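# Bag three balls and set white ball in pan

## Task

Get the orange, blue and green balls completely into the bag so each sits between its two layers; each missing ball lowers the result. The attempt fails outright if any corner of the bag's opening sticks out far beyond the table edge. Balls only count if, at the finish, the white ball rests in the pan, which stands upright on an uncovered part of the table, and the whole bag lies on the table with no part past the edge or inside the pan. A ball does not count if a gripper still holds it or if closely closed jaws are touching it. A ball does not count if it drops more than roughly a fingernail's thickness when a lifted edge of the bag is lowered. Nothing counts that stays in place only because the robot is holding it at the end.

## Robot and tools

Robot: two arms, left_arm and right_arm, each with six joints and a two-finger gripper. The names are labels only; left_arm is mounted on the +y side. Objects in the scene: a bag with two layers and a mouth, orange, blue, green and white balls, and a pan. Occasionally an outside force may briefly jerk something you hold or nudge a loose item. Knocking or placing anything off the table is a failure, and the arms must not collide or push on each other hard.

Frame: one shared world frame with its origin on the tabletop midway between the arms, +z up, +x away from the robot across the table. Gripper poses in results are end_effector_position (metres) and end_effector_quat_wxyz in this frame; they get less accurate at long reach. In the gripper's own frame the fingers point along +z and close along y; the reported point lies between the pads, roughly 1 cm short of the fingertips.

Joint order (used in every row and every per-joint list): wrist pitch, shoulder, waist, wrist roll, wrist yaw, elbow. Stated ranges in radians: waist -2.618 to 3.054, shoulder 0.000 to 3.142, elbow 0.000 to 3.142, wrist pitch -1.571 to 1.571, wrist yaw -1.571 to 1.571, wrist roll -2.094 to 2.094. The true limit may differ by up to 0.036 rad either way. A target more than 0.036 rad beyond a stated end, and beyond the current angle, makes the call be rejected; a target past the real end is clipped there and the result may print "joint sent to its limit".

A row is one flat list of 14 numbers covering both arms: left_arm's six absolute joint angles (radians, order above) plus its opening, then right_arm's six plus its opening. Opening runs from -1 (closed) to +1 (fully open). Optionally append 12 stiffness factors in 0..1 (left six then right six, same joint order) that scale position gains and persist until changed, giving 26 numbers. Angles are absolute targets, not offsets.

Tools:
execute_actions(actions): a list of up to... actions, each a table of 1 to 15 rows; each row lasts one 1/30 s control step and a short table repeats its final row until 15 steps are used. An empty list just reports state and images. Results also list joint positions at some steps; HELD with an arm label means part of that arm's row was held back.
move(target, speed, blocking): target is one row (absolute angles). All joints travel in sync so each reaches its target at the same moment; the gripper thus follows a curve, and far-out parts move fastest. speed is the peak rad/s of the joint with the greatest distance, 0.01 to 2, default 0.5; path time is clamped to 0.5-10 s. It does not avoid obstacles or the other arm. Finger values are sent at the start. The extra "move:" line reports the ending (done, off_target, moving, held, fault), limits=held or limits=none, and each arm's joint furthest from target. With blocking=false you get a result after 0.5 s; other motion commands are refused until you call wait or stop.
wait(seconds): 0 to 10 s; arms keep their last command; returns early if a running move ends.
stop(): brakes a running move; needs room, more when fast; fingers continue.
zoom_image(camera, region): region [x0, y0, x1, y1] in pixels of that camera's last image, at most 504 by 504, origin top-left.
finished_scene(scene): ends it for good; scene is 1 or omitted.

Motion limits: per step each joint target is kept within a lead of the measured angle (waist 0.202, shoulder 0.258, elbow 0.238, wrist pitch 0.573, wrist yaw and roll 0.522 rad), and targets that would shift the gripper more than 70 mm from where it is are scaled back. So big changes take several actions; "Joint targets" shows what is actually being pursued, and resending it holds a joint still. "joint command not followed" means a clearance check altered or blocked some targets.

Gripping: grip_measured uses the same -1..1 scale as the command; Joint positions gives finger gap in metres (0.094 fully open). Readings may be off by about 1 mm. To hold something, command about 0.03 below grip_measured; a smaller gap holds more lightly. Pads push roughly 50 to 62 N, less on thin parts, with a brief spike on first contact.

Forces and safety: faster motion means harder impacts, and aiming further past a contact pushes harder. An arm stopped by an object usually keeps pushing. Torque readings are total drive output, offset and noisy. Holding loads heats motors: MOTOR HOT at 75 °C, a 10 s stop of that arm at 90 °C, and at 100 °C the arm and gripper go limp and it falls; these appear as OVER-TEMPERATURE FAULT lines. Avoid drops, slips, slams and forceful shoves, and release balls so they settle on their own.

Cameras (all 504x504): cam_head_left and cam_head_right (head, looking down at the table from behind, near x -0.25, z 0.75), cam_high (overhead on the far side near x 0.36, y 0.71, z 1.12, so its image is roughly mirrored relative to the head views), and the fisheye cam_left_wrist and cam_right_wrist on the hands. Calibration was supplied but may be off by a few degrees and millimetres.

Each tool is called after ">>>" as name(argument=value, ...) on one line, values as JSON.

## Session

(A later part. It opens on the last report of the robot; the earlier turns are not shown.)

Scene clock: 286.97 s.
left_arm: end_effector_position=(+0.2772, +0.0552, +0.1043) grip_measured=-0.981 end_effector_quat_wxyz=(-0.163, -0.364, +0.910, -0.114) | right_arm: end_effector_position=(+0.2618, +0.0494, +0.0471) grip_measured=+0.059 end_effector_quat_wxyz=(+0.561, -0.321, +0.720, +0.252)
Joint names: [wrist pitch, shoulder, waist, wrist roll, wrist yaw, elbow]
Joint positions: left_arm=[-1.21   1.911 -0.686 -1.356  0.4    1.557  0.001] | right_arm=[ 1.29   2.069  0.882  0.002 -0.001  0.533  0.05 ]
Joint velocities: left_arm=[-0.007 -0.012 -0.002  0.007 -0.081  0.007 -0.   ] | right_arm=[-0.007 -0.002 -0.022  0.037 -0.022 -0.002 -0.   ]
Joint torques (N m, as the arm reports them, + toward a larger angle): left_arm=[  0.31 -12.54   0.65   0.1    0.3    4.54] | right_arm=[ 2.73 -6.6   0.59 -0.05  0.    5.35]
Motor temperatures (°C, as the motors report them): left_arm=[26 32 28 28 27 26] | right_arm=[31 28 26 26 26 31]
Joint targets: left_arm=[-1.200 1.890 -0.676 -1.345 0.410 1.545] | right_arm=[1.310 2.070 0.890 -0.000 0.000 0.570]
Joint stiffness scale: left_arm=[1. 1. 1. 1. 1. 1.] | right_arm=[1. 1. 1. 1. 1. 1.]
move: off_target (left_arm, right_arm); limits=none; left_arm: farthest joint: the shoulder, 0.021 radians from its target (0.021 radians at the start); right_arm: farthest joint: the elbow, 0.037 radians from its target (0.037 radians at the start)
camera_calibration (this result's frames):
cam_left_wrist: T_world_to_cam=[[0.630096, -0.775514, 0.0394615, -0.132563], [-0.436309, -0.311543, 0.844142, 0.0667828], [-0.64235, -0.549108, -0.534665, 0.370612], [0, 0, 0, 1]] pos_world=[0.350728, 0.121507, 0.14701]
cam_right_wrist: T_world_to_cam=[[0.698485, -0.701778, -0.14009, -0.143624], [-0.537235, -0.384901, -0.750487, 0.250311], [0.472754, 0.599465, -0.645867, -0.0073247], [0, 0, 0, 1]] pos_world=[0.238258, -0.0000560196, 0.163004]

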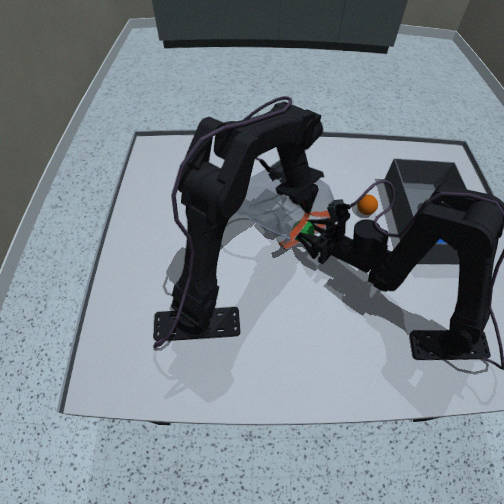

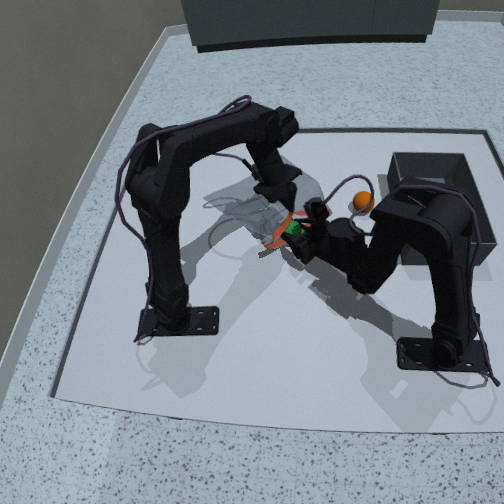

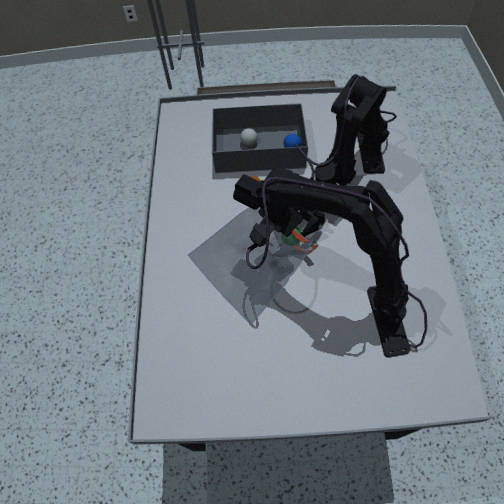

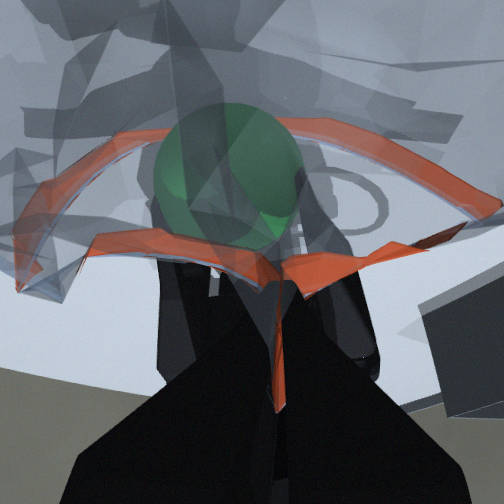

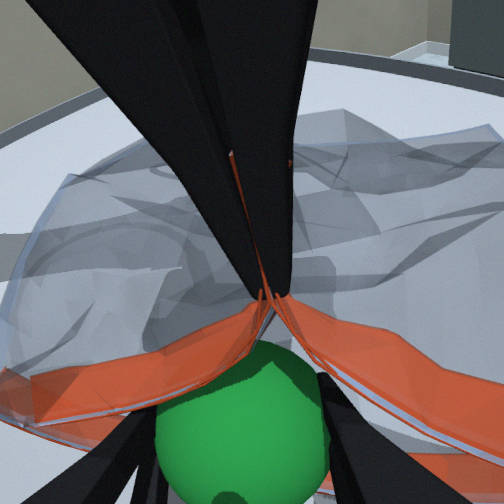

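>>> move(target=[-1.20,1.89,-0.676,-1.345,0.41,1.545,-1, 1.265,2.245,0.86,0,0.0,0.82,0.05], speed=0.15)

Scene clock: 293.77 s.
left_arm: end_effector_position=(+0.2859, +0.0605, +0.1027) grip_measured=-0.981 end_effector_quat_wxyz=(-0.148, -0.370, +0.910, -0.114) | right_arm: end_effector_position=(+0.3025, +0.0893, +0.0378) grip_measured=+0.059 end_effector_quat_wxyz=(+0.578, -0.313, +0.708, +0.257)
Joint names: [wrist pitch, shoulder, waist, wrist roll, wrist yaw, elbow]
Joint positions: left_arm=[-1.196  1.911 -0.671 -1.355  0.376  1.557  0.001] | right_arm=[ 1.269  2.244  0.874  0.002 -0.001  0.774  0.05 ]
Joint velocities: left_arm=[-0.081  0.007  0.007 -0.007  0.037 -0.012  0.   ] | right_arm=[0.051 0.002 0.022 0.022 0.022 0.002 0.   ]
Joint torques (N m, as the arm reports them, + toward a larger angle): left_arm=[  0.19 -12.53  -0.29   0.11   0.47   4.56] | right_arm=[ 2.47 -8.03 -0.97 -0.05 -0.01  6.17]
Motor temperatures (°C, as the motors report them): left_arm=[26 32 28 28 27 26] | right_arm=[31 28 26 26 26 31]
Joint targets: left_arm=[-1.200 1.890 -0.676 -1.345 0.410 1.545] | right_arm=[1.265 2.245 0.860 0.000 0.000 0.820]
Joint stiffness scale: left_arm=[1. 1. 1. 1. 1. 1.] | right_arm=[1. 1. 1. 1. 1. 1.]
move: off_target (left_arm, right_arm); limits=none; left_arm: farthest joint: the wrist yaw, 0.034 radians from its target (0.010 radians at the start); right_arm: farthest joint: the elbow, 0.046 radians from its target (0.287 radians at the start)
camera_calibration (this result's frames):
cam_left_wrist: T_world_to_cam=[[0.63991, -0.767037, 0.0465806, -0.13794], [-0.452717, -0.327317, 0.829404, 0.0806796], [-0.620936, -0.551832, -0.556704, 0.374595], [0, 0, 0, 1]] pos_world=[0.357394, 0.127316, 0.148048]
cam_right_wrist: T_world_to_cam=[[0.697695, -0.702073, -0.142531, -0.145007], [-0.516664, -0.355296, -0.778989, 0.27276], [0.496266, 0.617137, -0.610624, -0.0665962], [0, 0, 0, 1]] pos_world=[0.275145, 0.0362044, 0.151144]

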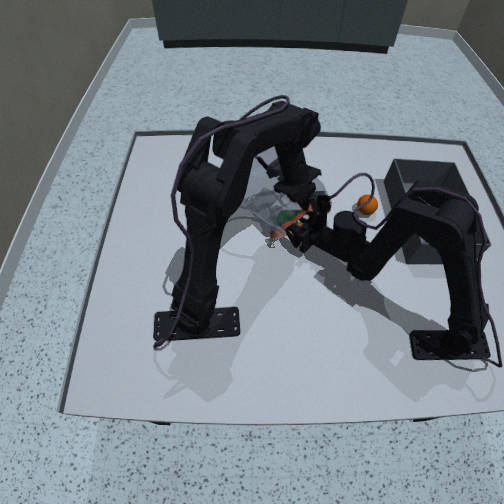

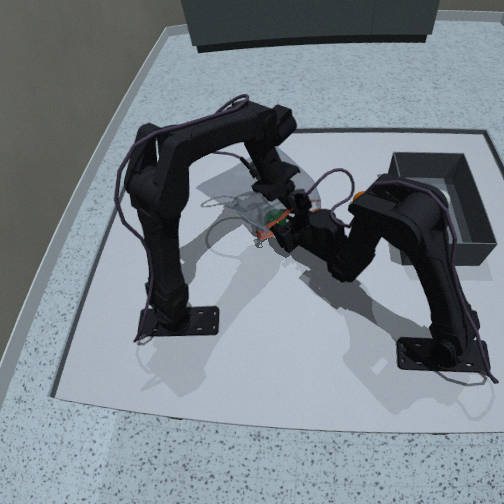

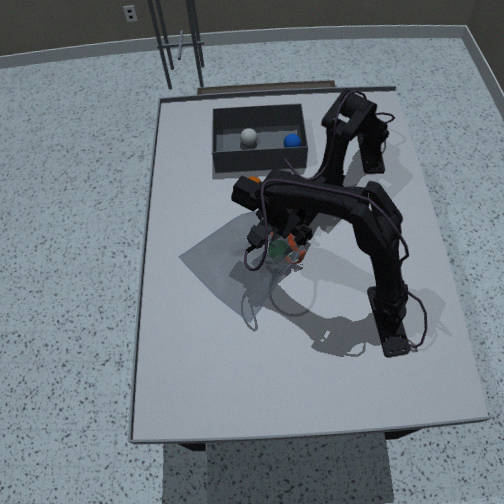

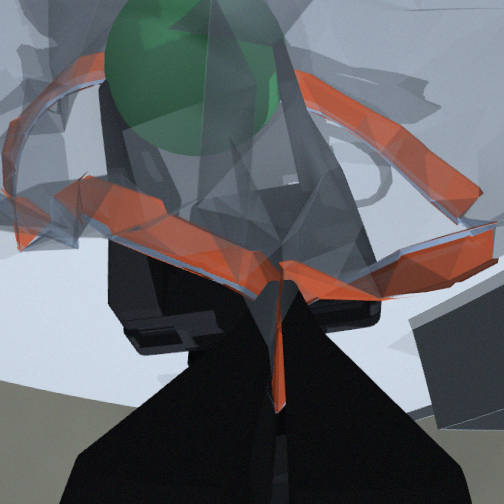

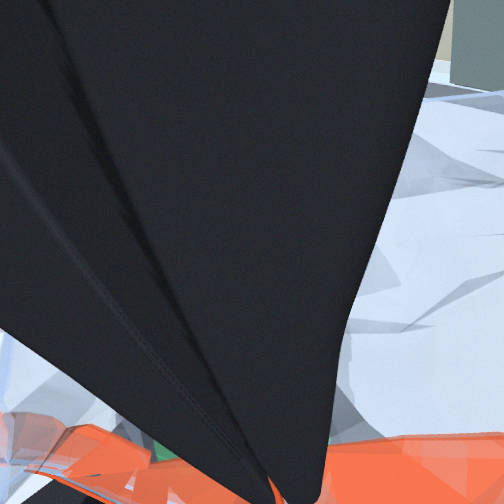

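>>> move(target=[-1.20,1.89,-0.676,-1.345,0.41,1.545,-1, 1.255,2.10,0.85,0,0.0,0.65,0.05], speed=0.15)

Scene clock: 299.70 s.
left_arm: end_effector_position=(+0.2842, +0.0578, +0.1040) grip_measured=-0.981 end_effector_quat_wxyz=(-0.156, -0.369, +0.908, -0.120) | right_arm: end_effector_position=(+0.2905, +0.0680, +0.0517) grip_measured=+0.059 end_effector_quat_wxyz=(+0.573, -0.311, +0.716, +0.251)
Joint names: [wrist pitch, shoulder, waist, wrist roll, wrist yaw, elbow]
Joint positions: left_arm=[-1.196  1.911 -0.671 -1.355  0.396  1.557  0.001] | right_arm=[ 1.24   2.127  0.863  0.002 -0.001  0.667  0.05 ]
Joint velocities: left_arm=[ 0.081 -0.017  0.007 -0.037 -0.081 -0.012  0.   ] | right_arm=[-0.037 -0.002  0.012  0.022  0.066  0.007 -0.001]
Joint torques (N m, as the arm reports them, + toward a larger angle): left_arm=[  0.2  -12.54  -0.26   0.1    0.31   4.59] | right_arm=[ 2.69 -9.39 -0.87 -0.05 -0.01  2.25]
Motor temperatures (°C, as the motors report them): left_arm=[26 32 28 28 27 26] | right_arm=[31 28 26 26 26 31]
Joint targets: left_arm=[-1.200 1.890 -0.676 -1.345 0.410 1.545] | right_arm=[1.255 2.100 0.850 -0.000 0.000 0.650]
Joint stiffness scale: left_arm=[1. 1. 1. 1. 1. 1.] | right_arm=[1. 1. 1. 1. 1. 1.]
move: off_target (left_arm, right_arm); limits=none; left_arm: farthest joint: the shoulder, 0.021 radians from its target (0.021 radians at the start); right_arm: farthest joint: the shoulder, 0.027 radians from its target (0.144 radians at the start)
camera_calibration (this result's frames):
cam_left_wrist: T_world_to_cam=[[0.640122, -0.766469, 0.0526233, -0.139722], [-0.444233, -0.31338, 0.839315, 0.0736842], [-0.626818, -0.560641, -0.541092, 0.373319], [0, 0, 0, 1]] pos_world=[0.356175, 0.125296, 0.147508]
cam_right_wrist: T_world_to_cam=[[0.688042, -0.711734, -0.141541, -0.146163], [-0.530598, -0.360363, -0.767205, 0.273587], [0.49504, 0.60297, -0.62559, -0.036831], [0, 0, 0, 1]] pos_world=[0.263964, 0.0167694, 0.166168]

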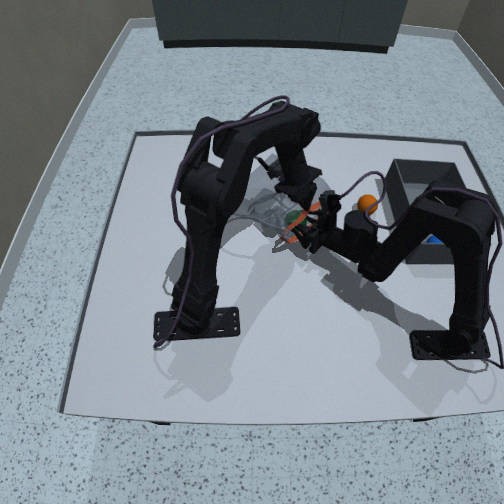

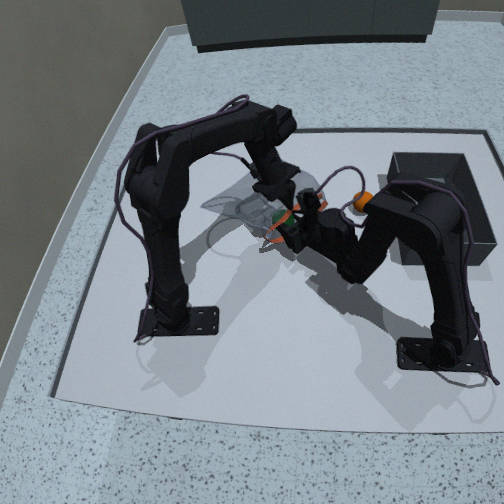

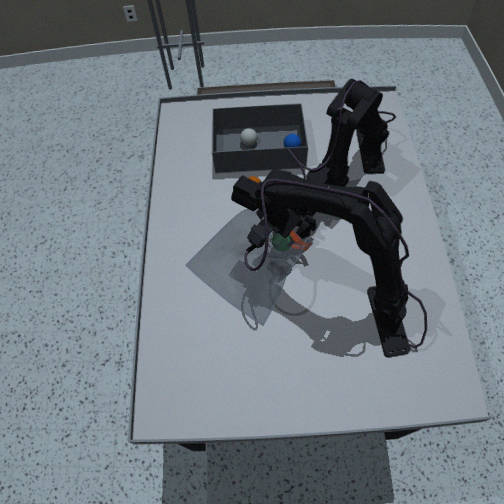

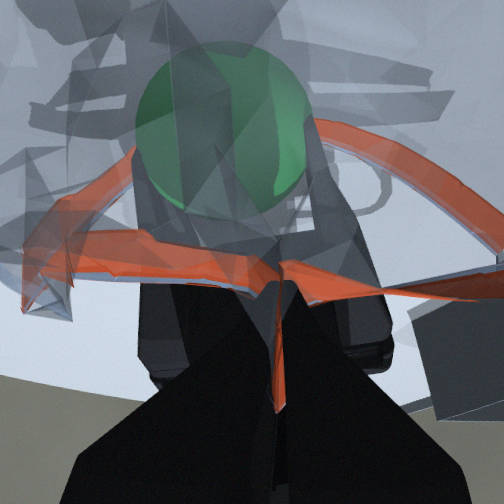

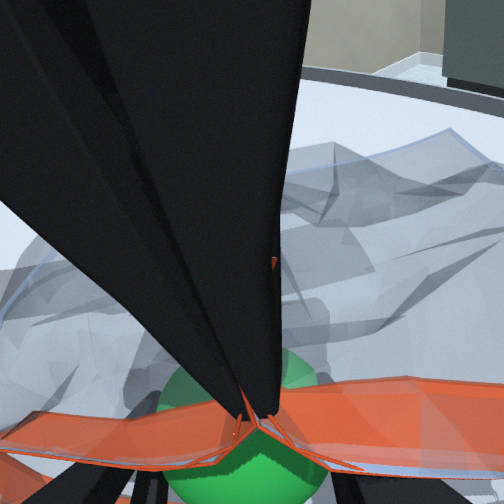

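>>> move(target=[-1.20,1.89,-0.676,-1.345,0.41,1.545,-1, 1.255,2.19,0.85,0,0.0,0.795,0.05], speed=0.1)

>>> execute_actions(actions=[[[-1.20,1.89,-0.676,-1.345,0.41,1.545,-1, 1.255,2.19,0.85,0,0.0,0.795,0.15]],[[-1.20,1.89,-0.676,-1.345,0.41,1.545,-1, 1.255,2.19,0.85,0,0.0,0.795,0.35]]])

Scene clock: 306.67 s.
left_arm: end_effector_position=(+0.2846, +0.0584, +0.1038) grip_measured=-0.981 end_effector_quat_wxyz=(-0.154, -0.369, +0.909, -0.119) | right_arm: end_effector_position=(+0.3034, +0.0819, +0.0457) grip_measured=+0.059 end_effector_quat_wxyz=(+0.576, -0.310, +0.713, +0.252)
Joint names: [wrist pitch, shoulder, waist, wrist roll, wrist yaw, elbow]
Joint positions: left_arm=[-1.196  1.911 -0.671 -1.354  0.392  1.557  0.001] | right_arm=[ 1.234  2.194  0.863  0.002 -0.001  0.75   0.05 ]
Joint velocities: left_arm=[-0.007 -0.012 -0.002  0.037 -0.007  0.002 -0.   ] | right_arm=[ 0.037  0.007 -0.007  0.066  0.022 -0.002 -0.002]
Joint torques (N m, as the arm reports them, + toward a larger angle): left_arm=[  0.19 -12.54  -0.33   0.1    0.34   4.56] | right_arm=[ 2.75 -8.19 -0.89 -0.05 -0.01  6.23]
Motor temperatures (°C, as the motors report them): left_arm=[26 32 28 28 27 26] | right_arm=[32 29 26 26 26 31]
Joint targets: left_arm=[-1.200 1.890 -0.676 -1.345 0.410 1.545] | right_arm=[1.255 2.190 0.850 0.000 -0.000 0.795]
Joint stiffness scale: left_arm=[1. 1. 1. 1. 1. 1.] | right_arm=[1. 1. 1. 1. 1. 1.]
move: off_target (left_arm, right_arm); limits=none; left_arm: farthest joint: the shoulder, 0.021 radians from its target (0.021 radians at the start); right_arm: farthest joint: the elbow, 0.045 radians from its target (0.128 radians at the start)
camera_calibration (this result's frames):
cam_left_wrist: T_world_to_cam=[[0.639791, -0.766819, 0.0515365, -0.139284], [-0.446346, -0.316143, 0.837155, 0.0752621], [-0.625654, -0.558607, -0.544532, 0.373632], [0, 0, 0, 1]] pos_world=[0.35647, 0.125702, 0.147627]
cam_right_wrist: T_world_to_cam=[[0.688999, -0.710703, -0.142062, -0.14635], [-0.525399, -0.354765, -0.773368, 0.279102], [0.499236, 0.607489, -0.617836, -0.0573248], [0, 0, 0, 1]] pos_world=[0.276093, 0.0298288, 0.15964]

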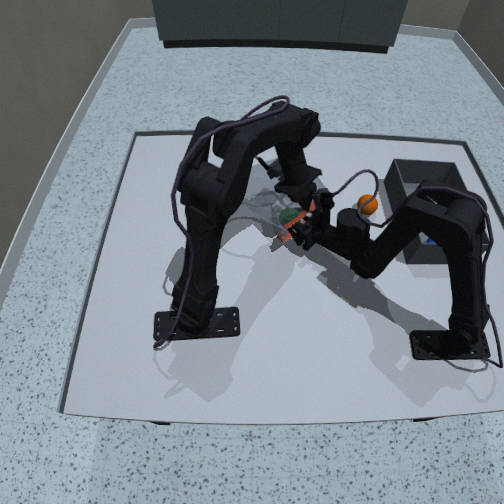

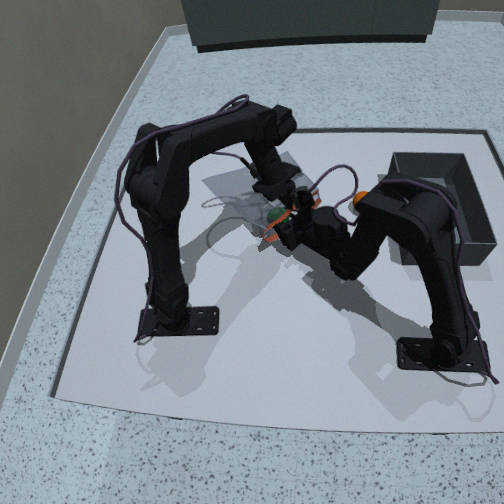

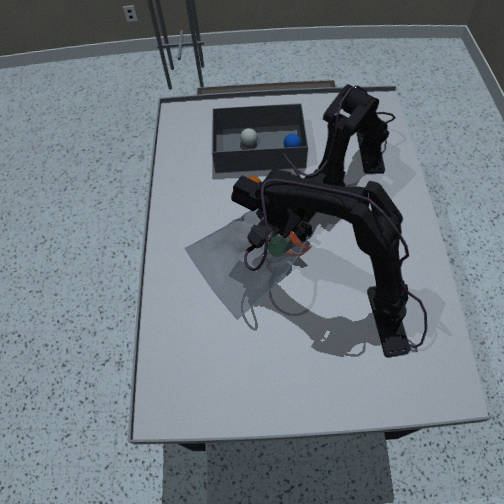

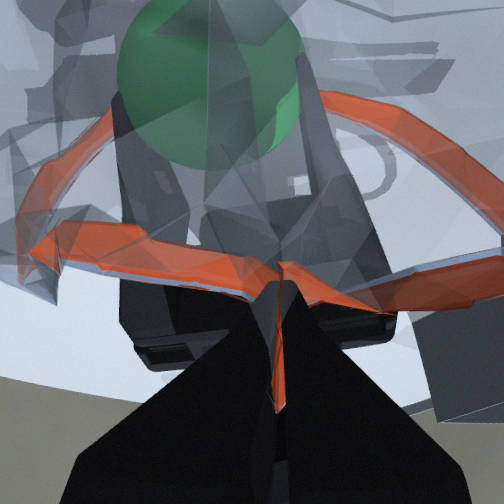

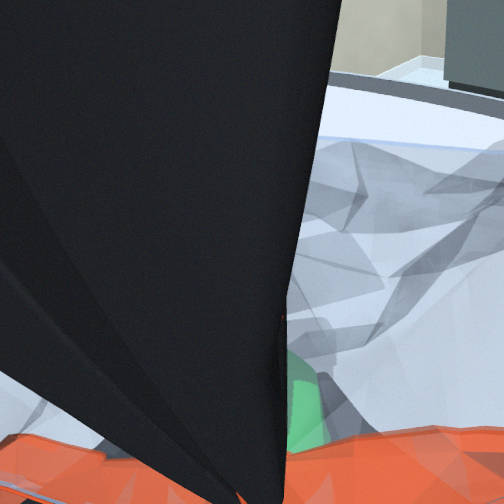

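Scene clock: 307.67 s.
left_arm: end_effector_position=(+0.2845, +0.0583, +0.1038) grip_measured=-0.981 end_effector_quat_wxyz=(-0.155, -0.369, +0.909, -0.119) | right_arm: end_effector_position=(+0.3034, +0.0819, +0.0457) grip_measured=+0.347 end_effector_quat_wxyz=(+0.576, -0.310, +0.713, +0.252)
Joint names: [wrist pitch, shoulder, waist, wrist roll, wrist yaw, elbow]
Joint positions: left_arm=[-1.196  1.911 -0.671 -1.354  0.392  1.557  0.001] | right_arm=[ 1.234  2.194  0.863  0.002 -0.001  0.75   0.063]
Joint velocities: left_arm=[-0.066 -0.002 -0.002 -0.007 -0.022 -0.017 -0.   ] | right_arm=[ 0.022 -0.007  0.017  0.081  0.007  0.007 -0.001]
Joint torques (N m, as the arm reports them, + toward a larger angle): left_arm=[  0.21 -12.51  -0.31   0.1    0.34   4.58] | right_arm=[ 2.76 -8.19 -0.89 -0.05 -0.01  6.31]
Motor temperatures (°C, as the motors report them): left_arm=[26 32 28 28 27 26] | right_arm=[32 29 26 26 26 31]
Joint targets: left_arm=[-1.200 1.890 -0.676 -1.345 0.410 1.545] | right_arm=[1.255 2.190 0.850 -0.000 -0.000 0.795]
Joint stiffness scale: left_arm=[1. 1. 1. 1. 1. 1.] | right_arm=[1. 1. 1. 1. 1. 1.]
Step readings (joint positions; steps 1 to 15: 1st action; 16 to 30: 2nd action):
0: left_arm=[-1.196 1.911 -0.671 -1.354 0.392 1.557] | right_arm=[1.234 2.194 0.863 0.002 -0.001 0.750]
1: left_arm=[-1.196 1.911 -0.671 -1.354 0.392 1.557] | right_arm=[1.234 2.194 0.863 0.002 -0.001 0.750]
2: left_arm=[-1.196 1.911 -0.671 -1.354 0.392 1.557] | right_arm=[1.234 2.194 0.863 0.002 -0.001 0.750]
4: left_arm=[-1.196 1.911 -0.671 -1.354 0.392 1.557] | right_arm=[1.234 2.194 0.863 0.002 -0.001 0.750]
8: left_arm=[-1.196 1.911 -0.671 -1.354 0.392 1.557] | right_arm=[1.234 2.194 0.863 0.002 -0.001 0.750]
15: left_arm=[-1.196 1.911 -0.671 -1.354 0.392 1.557] | right_arm=[1.234 2.194 0.863 0.002 -0.001 0.750]
16: left_arm=[-1.196 1.911 -0.671 -1.354 0.392 1.557] | right_arm=[1.234 2.194 0.863 0.002 -0.001 0.750]
17: left_arm=[-1.196 1.911 -0.671 -1.354 0.392 1.557] | right_arm=[1.234 2.194 0.863 0.002 -0.001 0.750]
19: left_arm=[-1.196 1.911 -0.671 -1.354 0.392 1.557] | right_arm=[1.234 2.194 0.863 0.002 -0.001 0.750]
23: left_arm=[-1.196 1.911 -0.671 -1.354 0.392 1.557] | right_arm=[1.234 2.194 0.863 0.002 -0.001 0.750]
30: Joint positions above
camera_calibration (this result's frames):
cam_left_wrist: T_world_to_cam=[[0.639524, -0.767018, 0.0518966, -0.139272], [-0.446219, -0.315382, 0.83751, 0.075037], [-0.626018, -0.558765, -0.543952, 0.373611], [0, 0, 0, 1]] pos_world=[0.356438, 0.125602, 0.14761]
cam_right_wrist: T_world_to_cam=[[0.688999, -0.710703, -0.142062, -0.14635], [-0.525399, -0.354765, -0.773368, 0.279102], [0.499236, 0.607489, -0.617836, -0.0573248], [0, 0, 0, 1]] pos_world=[0.276093, 0.0298288, 0.15964]

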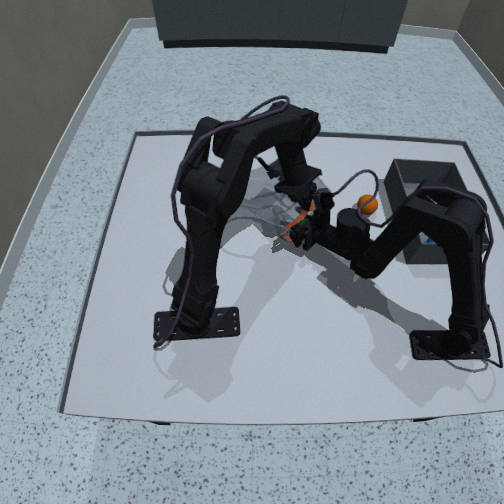

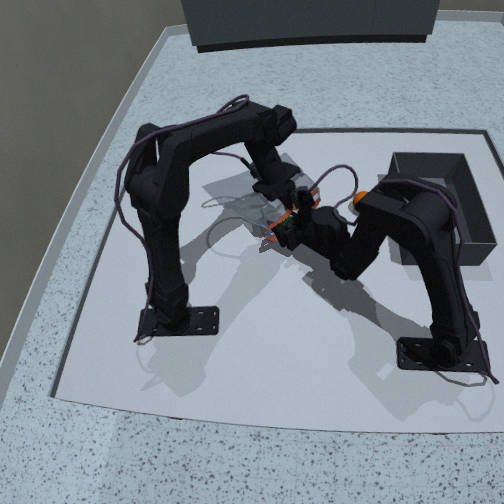

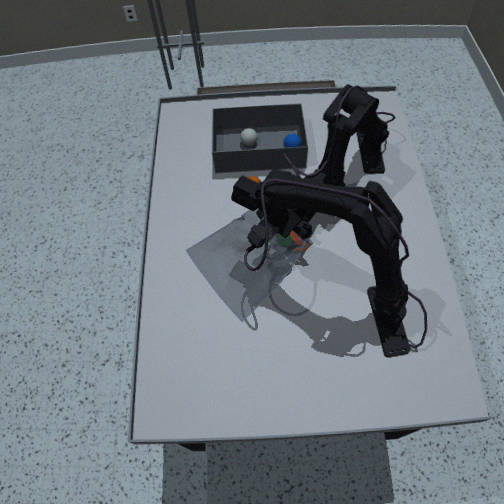

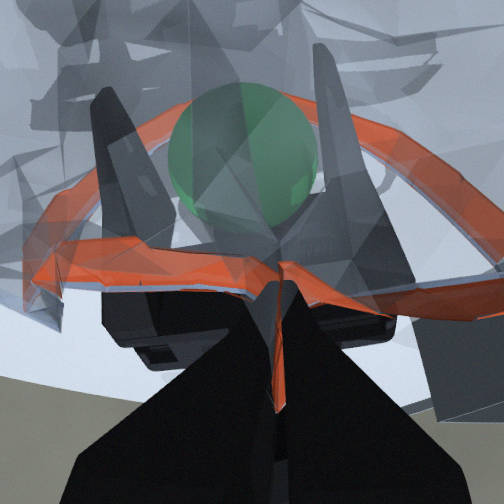

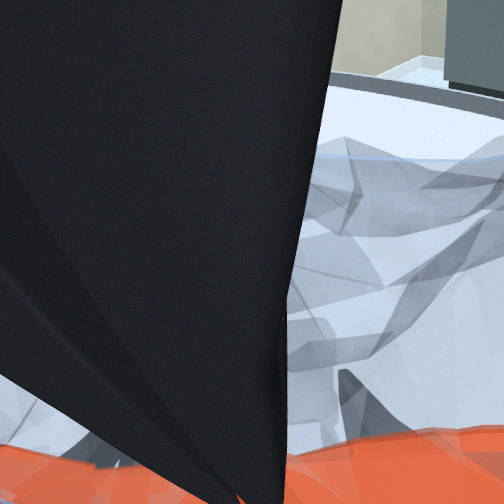

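>>> move(target=[-1.125,1.89,-0.676,-1.345,0.41,1.485,-1, 1.415,2.045,0.85,0,0.0,0.41,0.35], speed=0.2)

Scene clock: 323.87 s.
left_arm: end_effector_position=(+0.2811, +0.0588, +0.0893) grip_measured=-0.981 end_effector_quat_wxyz=(-0.159, -0.369, +0.908, -0.120) | right_arm: end_effector_position=(+0.2517, +0.0262, +0.0442) grip_measured=+0.347 end_effector_quat_wxyz=(+0.567, -0.313, +0.720, +0.248)
Joint names: [wrist pitch, shoulder, waist, wrist roll, wrist yaw, elbow]
Joint positions: left_arm=[-1.139  1.911 -0.671 -1.354  0.401  1.496  0.001] | right_arm=[ 1.397  2.067  0.863  0.002 -0.001  0.433  0.063]
Joint velocities: left_arm=[-0.037 -0.007 -0.002  0.007  0.037 -0.002  0.001] | right_arm=[-0.051 -0.002  0.002  0.007 -0.095 -0.007  0.001]
Joint torques (N m, as the arm reports them, + toward a larger angle): left_arm=[  0.36 -12.49  -0.27   0.09   0.27   4.57] | right_arm=[ 2.73 -7.79 -0.89 -0.05 -0.01  1.13]
Motor temperatures (°C, as the motors report them): left_arm=[26 32 28 28 27 26] | right_arm=[33 29 26 26 26 31]
Joint targets: left_arm=[-1.125 1.890 -0.676 -1.345 0.410 1.485] | right_arm=[1.415 2.045 0.850 -0.000 0.000 0.410]
Joint stiffness scale: left_arm=[1. 1. 1. 1. 1. 1.] | right_arm=[1. 1. 1. 1. 1. 1.]
move: off_target (left_arm, right_arm); limits=none; left_arm: farthest joint: the shoulder, 0.021 radians from its target (0.021 radians at the start); right_arm: farthest joint: the elbow, 0.023 radians from its target (0.340 radians at the start)
camera_calibration (this result's frames):
cam_left_wrist: T_world_to_cam=[[0.63981, -0.766851, 0.0508175, -0.13596], [-0.439556, -0.310893, 0.842696, 0.0832628], [-0.630423, -0.561502, -0.535986, 0.364537], [0, 0, 0, 1]] pos_world=[0.3534, 0.126313, 0.132131]
cam_right_wrist: T_world_to_cam=[[0.68643, -0.713469, -0.140627, -0.149842], [-0.539302, -0.369734, -0.756605, 0.234205], [0.487819, 0.595197, -0.638571, 0.00549161], [0, 0, 0, 1]] pos_world=[0.226485, -0.0235827, 0.159636]

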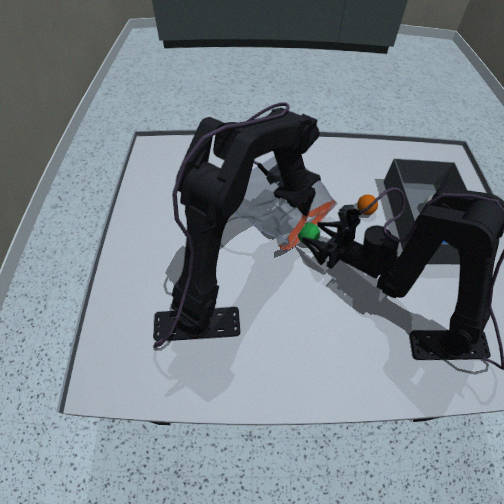

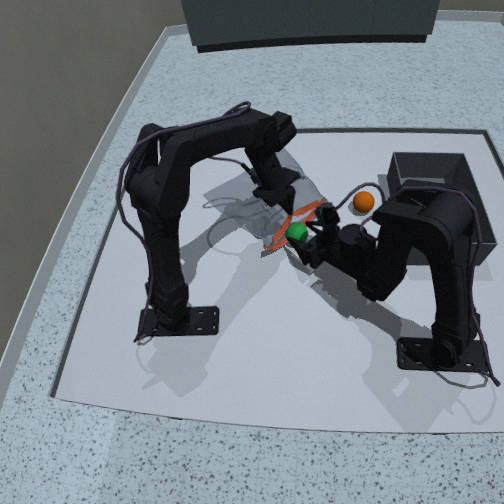

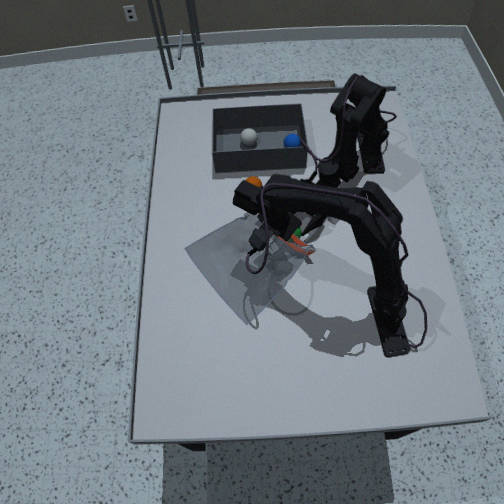

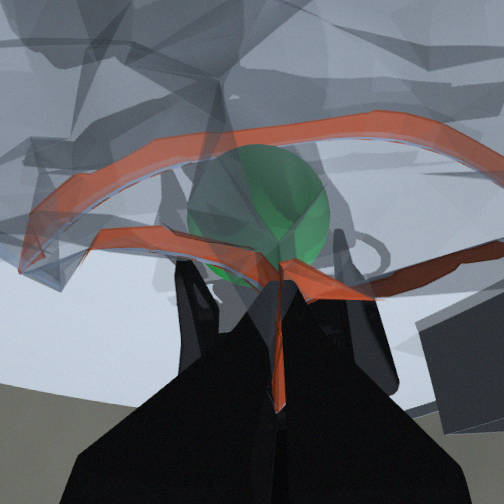

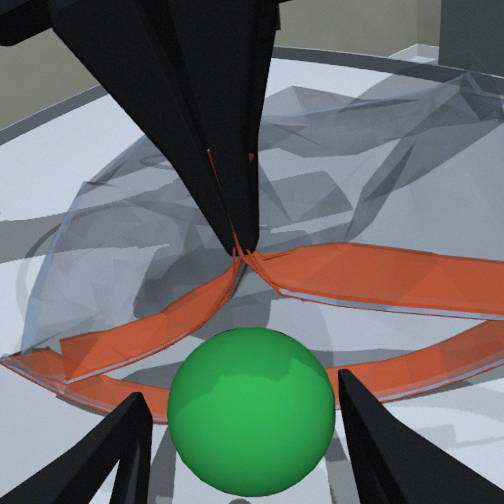

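>>> move(target=[-1.125,1.89,-0.676,-1.345,0.41,1.485,-1, 1.415,1.975,0.84,0,0.0,0.275,0.35], speed=0.2)

>>> move(target=[-1.125,1.89,-0.676,-1.345,0.41,1.485,-1, 1.415,1.975,0.84,0,0.0,0.275,-0.45])

Scene clock: 333.37 s.
left_arm: end_effector_position=(+0.2812, +0.0586, +0.0893) grip_measured=-0.981 end_effector_quat_wxyz=(-0.159, -0.369, +0.908, -0.120) | right_arm: end_effector_position=(+0.2297, -0.0038, +0.0350) grip_measured=+0.347 end_effector_quat_wxyz=(+0.545, -0.317, +0.740, +0.235)
Joint names: [wrist pitch, shoulder, waist, wrist roll, wrist yaw, elbow]
Joint positions: left_arm=[-1.139  1.911 -0.671 -1.354  0.402  1.496  0.001] | right_arm=[ 1.397  1.996  0.852  0.002 -0.001  0.298  0.063]
Joint velocities: left_arm=[ 0.051 -0.007 -0.007  0.037  0.007  0.007  0.   ] | right_arm=[ 0.007  0.012 -0.002 -0.095 -0.007  0.002 -0.001]
Joint torques (N m, as the arm reports them, + toward a larger angle): left_arm=[  0.35 -12.5   -0.33   0.09   0.28   4.6 ] | right_arm=[ 2.7  -6.9  -0.81 -0.05 -0.01  0.8 ]
Motor temperatures (°C, as the motors report them): left_arm=[26 32 28 28 27 26] | right_arm=[33 29 26 26 26 31]
Joint targets: left_arm=[-1.125 1.890 -0.676 -1.345 0.410 1.485] | right_arm=[1.415 1.975 0.840 -0.000 0.000 0.275]
Joint stiffness scale: left_arm=[1. 1. 1. 1. 1. 1.] | right_arm=[1. 1. 1. 1. 1. 1.]
move: off_target (left_arm, right_arm); limits=none; left_arm: farthest joint: the shoulder, 0.021 radians from its target (0.021 radians at the start); right_arm: farthest joint: the elbow, 0.023 radians from its target (0.158 radians at the start)
camera_calibration (this result's frames):
cam_left_wrist: T_world_to_cam=[[0.6398, -0.766828, 0.0512932, -0.136105], [-0.439651, -0.310445, 0.842811, 0.0832158], [-0.630367, -0.561781, -0.53576, 0.364501], [0, 0, 0, 1]] pos_world=[0.353436, 0.126235, 0.132131]
cam_right_wrist: T_world_to_cam=[[0.672444, -0.727391, -0.136825, -0.154483], [-0.575449, -0.397537, -0.714719, 0.211017], [0.465487, 0.559344, -0.685898, 0.0348722], [0, 0, 0, 1]] pos_world=[0.209078, -0.0479882, 0.1536]

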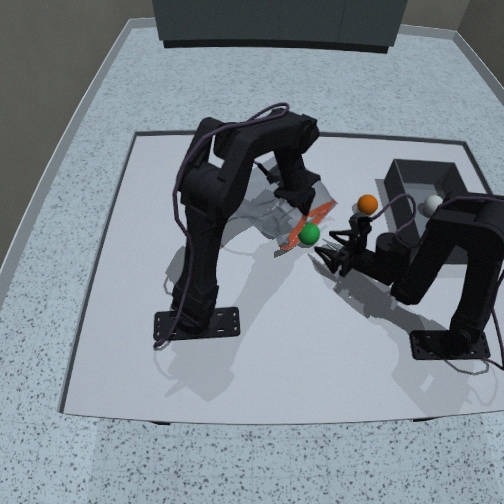

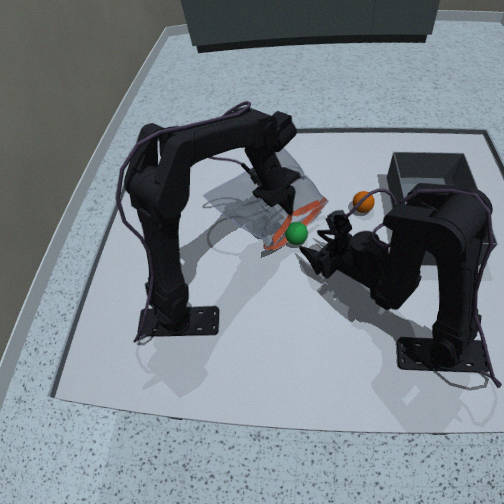

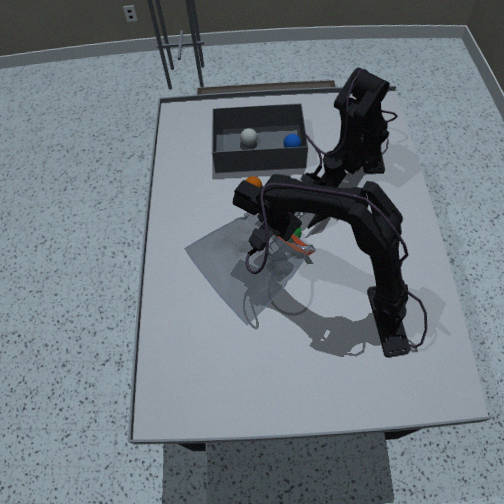

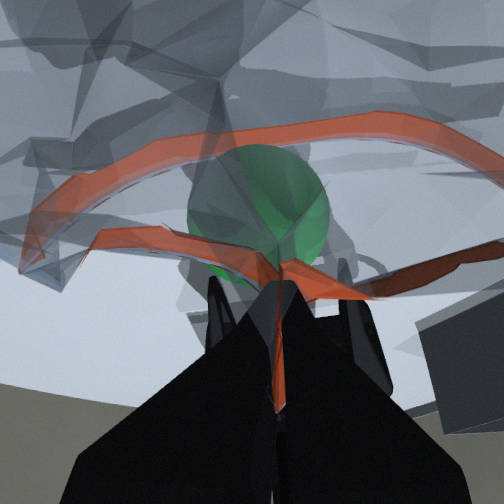

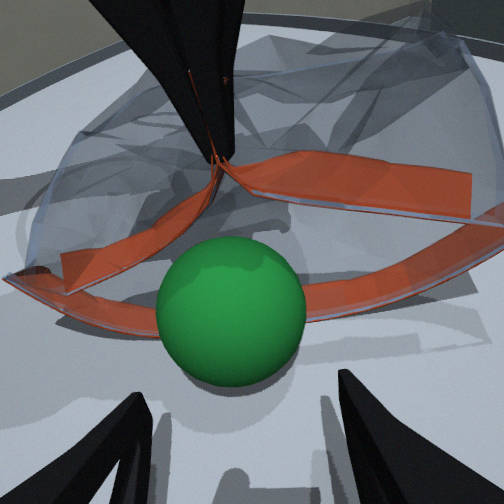

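Scene clock: 334.07 s.
left_arm: end_effector_position=(+0.2812, +0.0586, +0.0893) grip_measured=-0.981 end_effector_quat_wxyz=(-0.159, -0.369, +0.908, -0.120) | right_arm: end_effector_position=(+0.2297, -0.0038, +0.0350) grip_measured=-0.447 end_effector_quat_wxyz=(+0.545, -0.317, +0.740, +0.235)
Joint names: [wrist pitch, shoulder, waist, wrist roll, wrist yaw, elbow]
Joint positions: left_arm=[-1.139  1.911 -0.671 -1.354  0.402  1.496  0.001] | right_arm=[ 1.397  1.996  0.852  0.002 -0.001  0.298  0.026]
Joint velocities: left_arm=[ 0.037 -0.022  0.002  0.095 -0.007 -0.007 -0.   ] | right_arm=[ 0.007  0.007  0.002 -0.022 -0.051 -0.027 -0.   ]
Joint torques (N m, as the arm reports them, + toward a larger angle): left_arm=[  0.36 -12.5   -0.29   0.1    0.27   4.56] | right_arm=[ 2.7  -6.9  -0.81 -0.05 -0.01  0.82]
Motor temperatures (°C, as the motors report them): left_arm=[26 32 28 28 27 26] | right_arm=[33 29 26 26 26 31]
Joint targets: left_arm=[-1.125 1.890 -0.676 -1.345 0.410 1.485] | right_arm=[1.415 1.975 0.840 0.000 -0.000 0.275]
Joint stiffness scale: left_arm=[1. 1. 1. 1. 1. 1.] | right_arm=[1. 1. 1. 1. 1. 1.]
move: off_target (left_arm, right_arm); limits=none; left_arm: farthest joint: the shoulder, 0.021 radians from its target (0.021 radians at the start); right_arm: farthest joint: the elbow, 0.023 radians from its target (0.023 radians at the start)
camera_calibration (this result's frames):
cam_left_wrist: T_world_to_cam=[[0.6398, -0.766828, 0.0512932, -0.136105], [-0.439651, -0.310445, 0.842811, 0.0832158], [-0.630367, -0.561781, -0.53576, 0.364501], [0, 0, 0, 1]] pos_world=[0.353436, 0.126235, 0.132131]
cam_right_wrist: T_world_to_cam=[[0.672444, -0.727391, -0.136825, -0.154483], [-0.575449, -0.397537, -0.714719, 0.211017], [0.465487, 0.559344, -0.685898, 0.0348722], [0, 0, 0, 1]] pos_world=[0.209078, -0.0479882, 0.1536]

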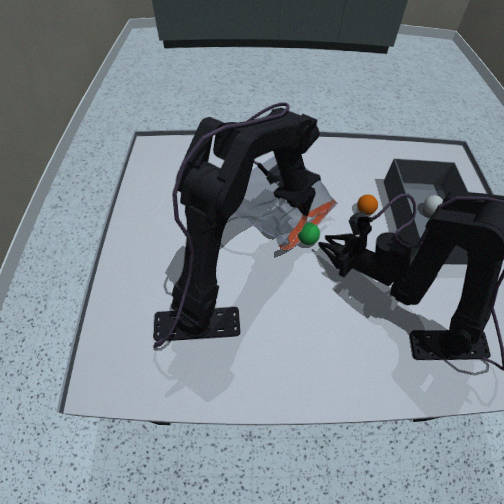

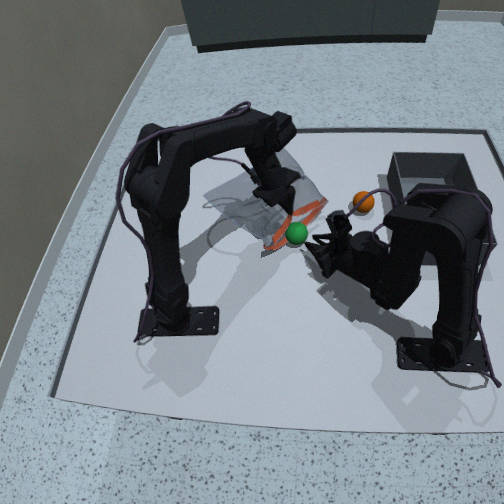

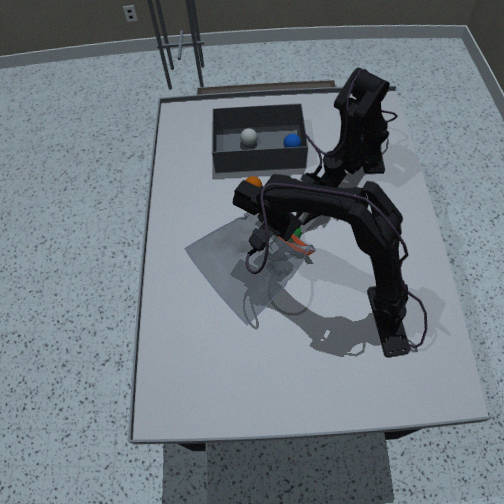

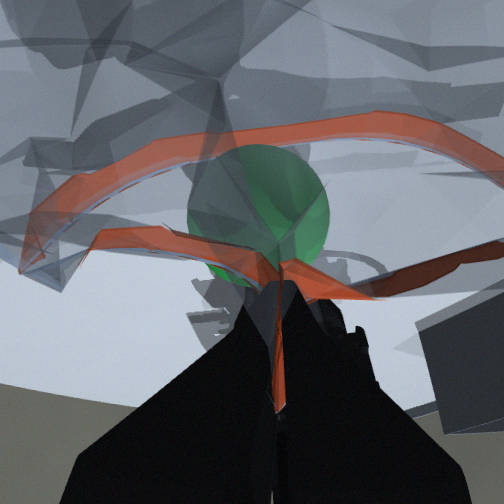

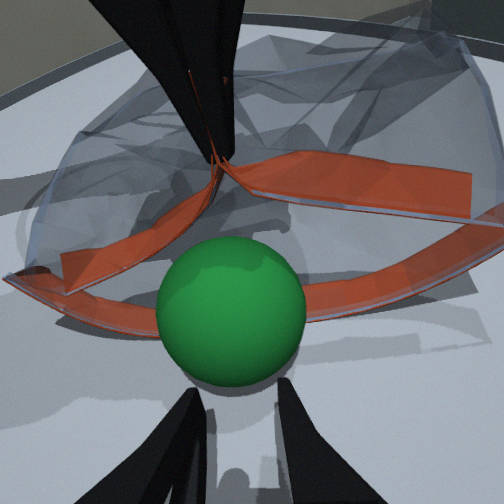

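>>> move(target=[-1.125,1.89,-0.676,-1.345,0.41,1.485,-1, 1.385,2.175,0.84,0,0.0,0.63,-0.45], speed=0.15)

Scene clock: 340.90 s.
left_arm: end_effector_position=(+0.2812, +0.0586, +0.0893) grip_measured=-0.981 end_effector_quat_wxyz=(-0.159, -0.369, +0.908, -0.120) | right_arm: end_effector_position=(+0.2828, +0.0521, +0.0449) grip_measured=-0.447 end_effector_quat_wxyz=(+0.586, -0.303, +0.708, +0.253)
Joint names: [wrist pitch, shoulder, waist, wrist roll, wrist yaw, elbow]
Joint positions: left_arm=[-1.139  1.911 -0.671 -1.354  0.402  1.496  0.001] | right_arm=[ 1.389  2.171  0.852  0.002 -0.001  0.594  0.026]
Joint velocities: left_arm=[ 0.007  0.017 -0.012  0.051  0.066 -0.002  0.   ] | right_arm=[-0.007 -0.017 -0.007 -0.007 -0.051 -0.002 -0.   ]
Joint torques (N m, as the arm reports them, + toward a larger angle): left_arm=[  0.35 -12.47  -0.3    0.09   0.27   4.58] | right_arm=[ 2.47 -6.9  -0.81 -0.05 -0.01  5.09]
Motor temperatures (°C, as the motors report them): left_arm=[26 32 28 28 27 26] | right_arm=[34 29 26 26 26 31]
Joint targets: left_arm=[-1.125 1.890 -0.676 -1.345 0.410 1.485] | right_arm=[1.385 2.175 0.840 0.000 0.000 0.630]
Joint stiffness scale: left_arm=[1. 1. 1. 1. 1. 1.] | right_arm=[1. 1. 1. 1. 1. 1.]
move: off_target (left_arm, right_arm); limits=none; left_arm: farthest joint: the shoulder, 0.021 radians from its target (0.021 radians at the start); right_arm: farthest joint: the elbow, 0.036 radians from its target (0.332 radians at the start)
camera_calibration (this result's frames):
cam_left_wrist: T_world_to_cam=[[0.6398, -0.766828, 0.0512932, -0.136105], [-0.439651, -0.310445, 0.842811, 0.0832158], [-0.630367, -0.561781, -0.53576, 0.364501], [0, 0, 0, 1]] pos_world=[0.353436, 0.126235, 0.132131]
cam_right_wrist: T_world_to_cam=[[0.683343, -0.715914, -0.143212, -0.151566], [-0.516992, -0.335979, -0.787297, 0.254347], [0.515521, 0.612033, -0.599711, -0.035172], [0, 0, 0, 1]] pos_world=[0.253199, -0.00152665, 0.157448]

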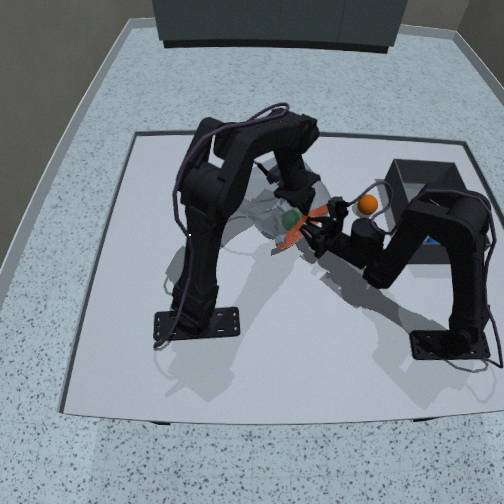

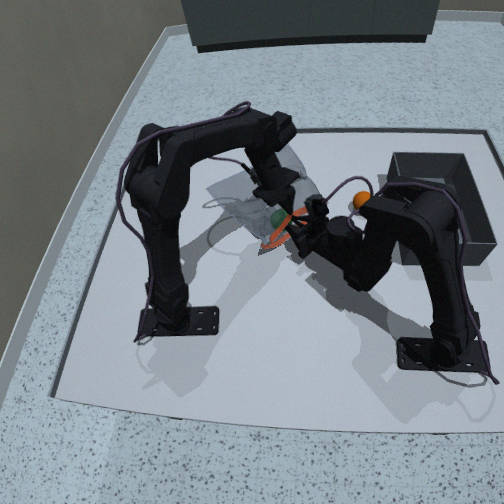

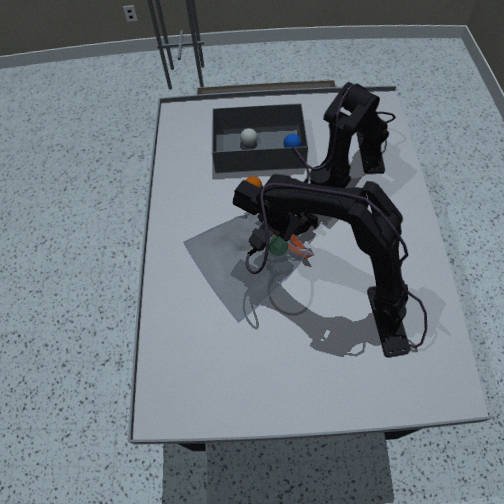

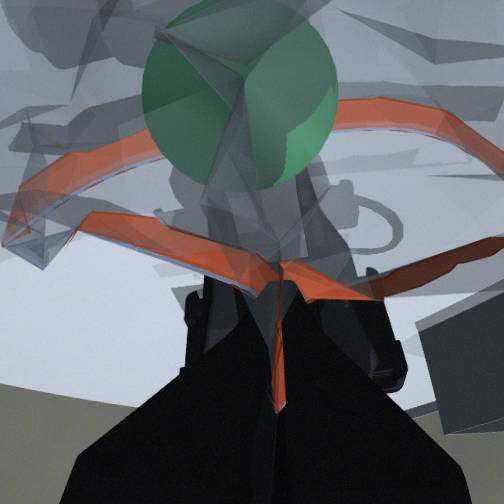

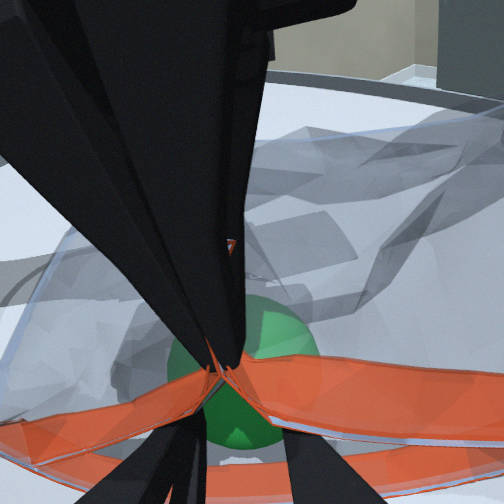

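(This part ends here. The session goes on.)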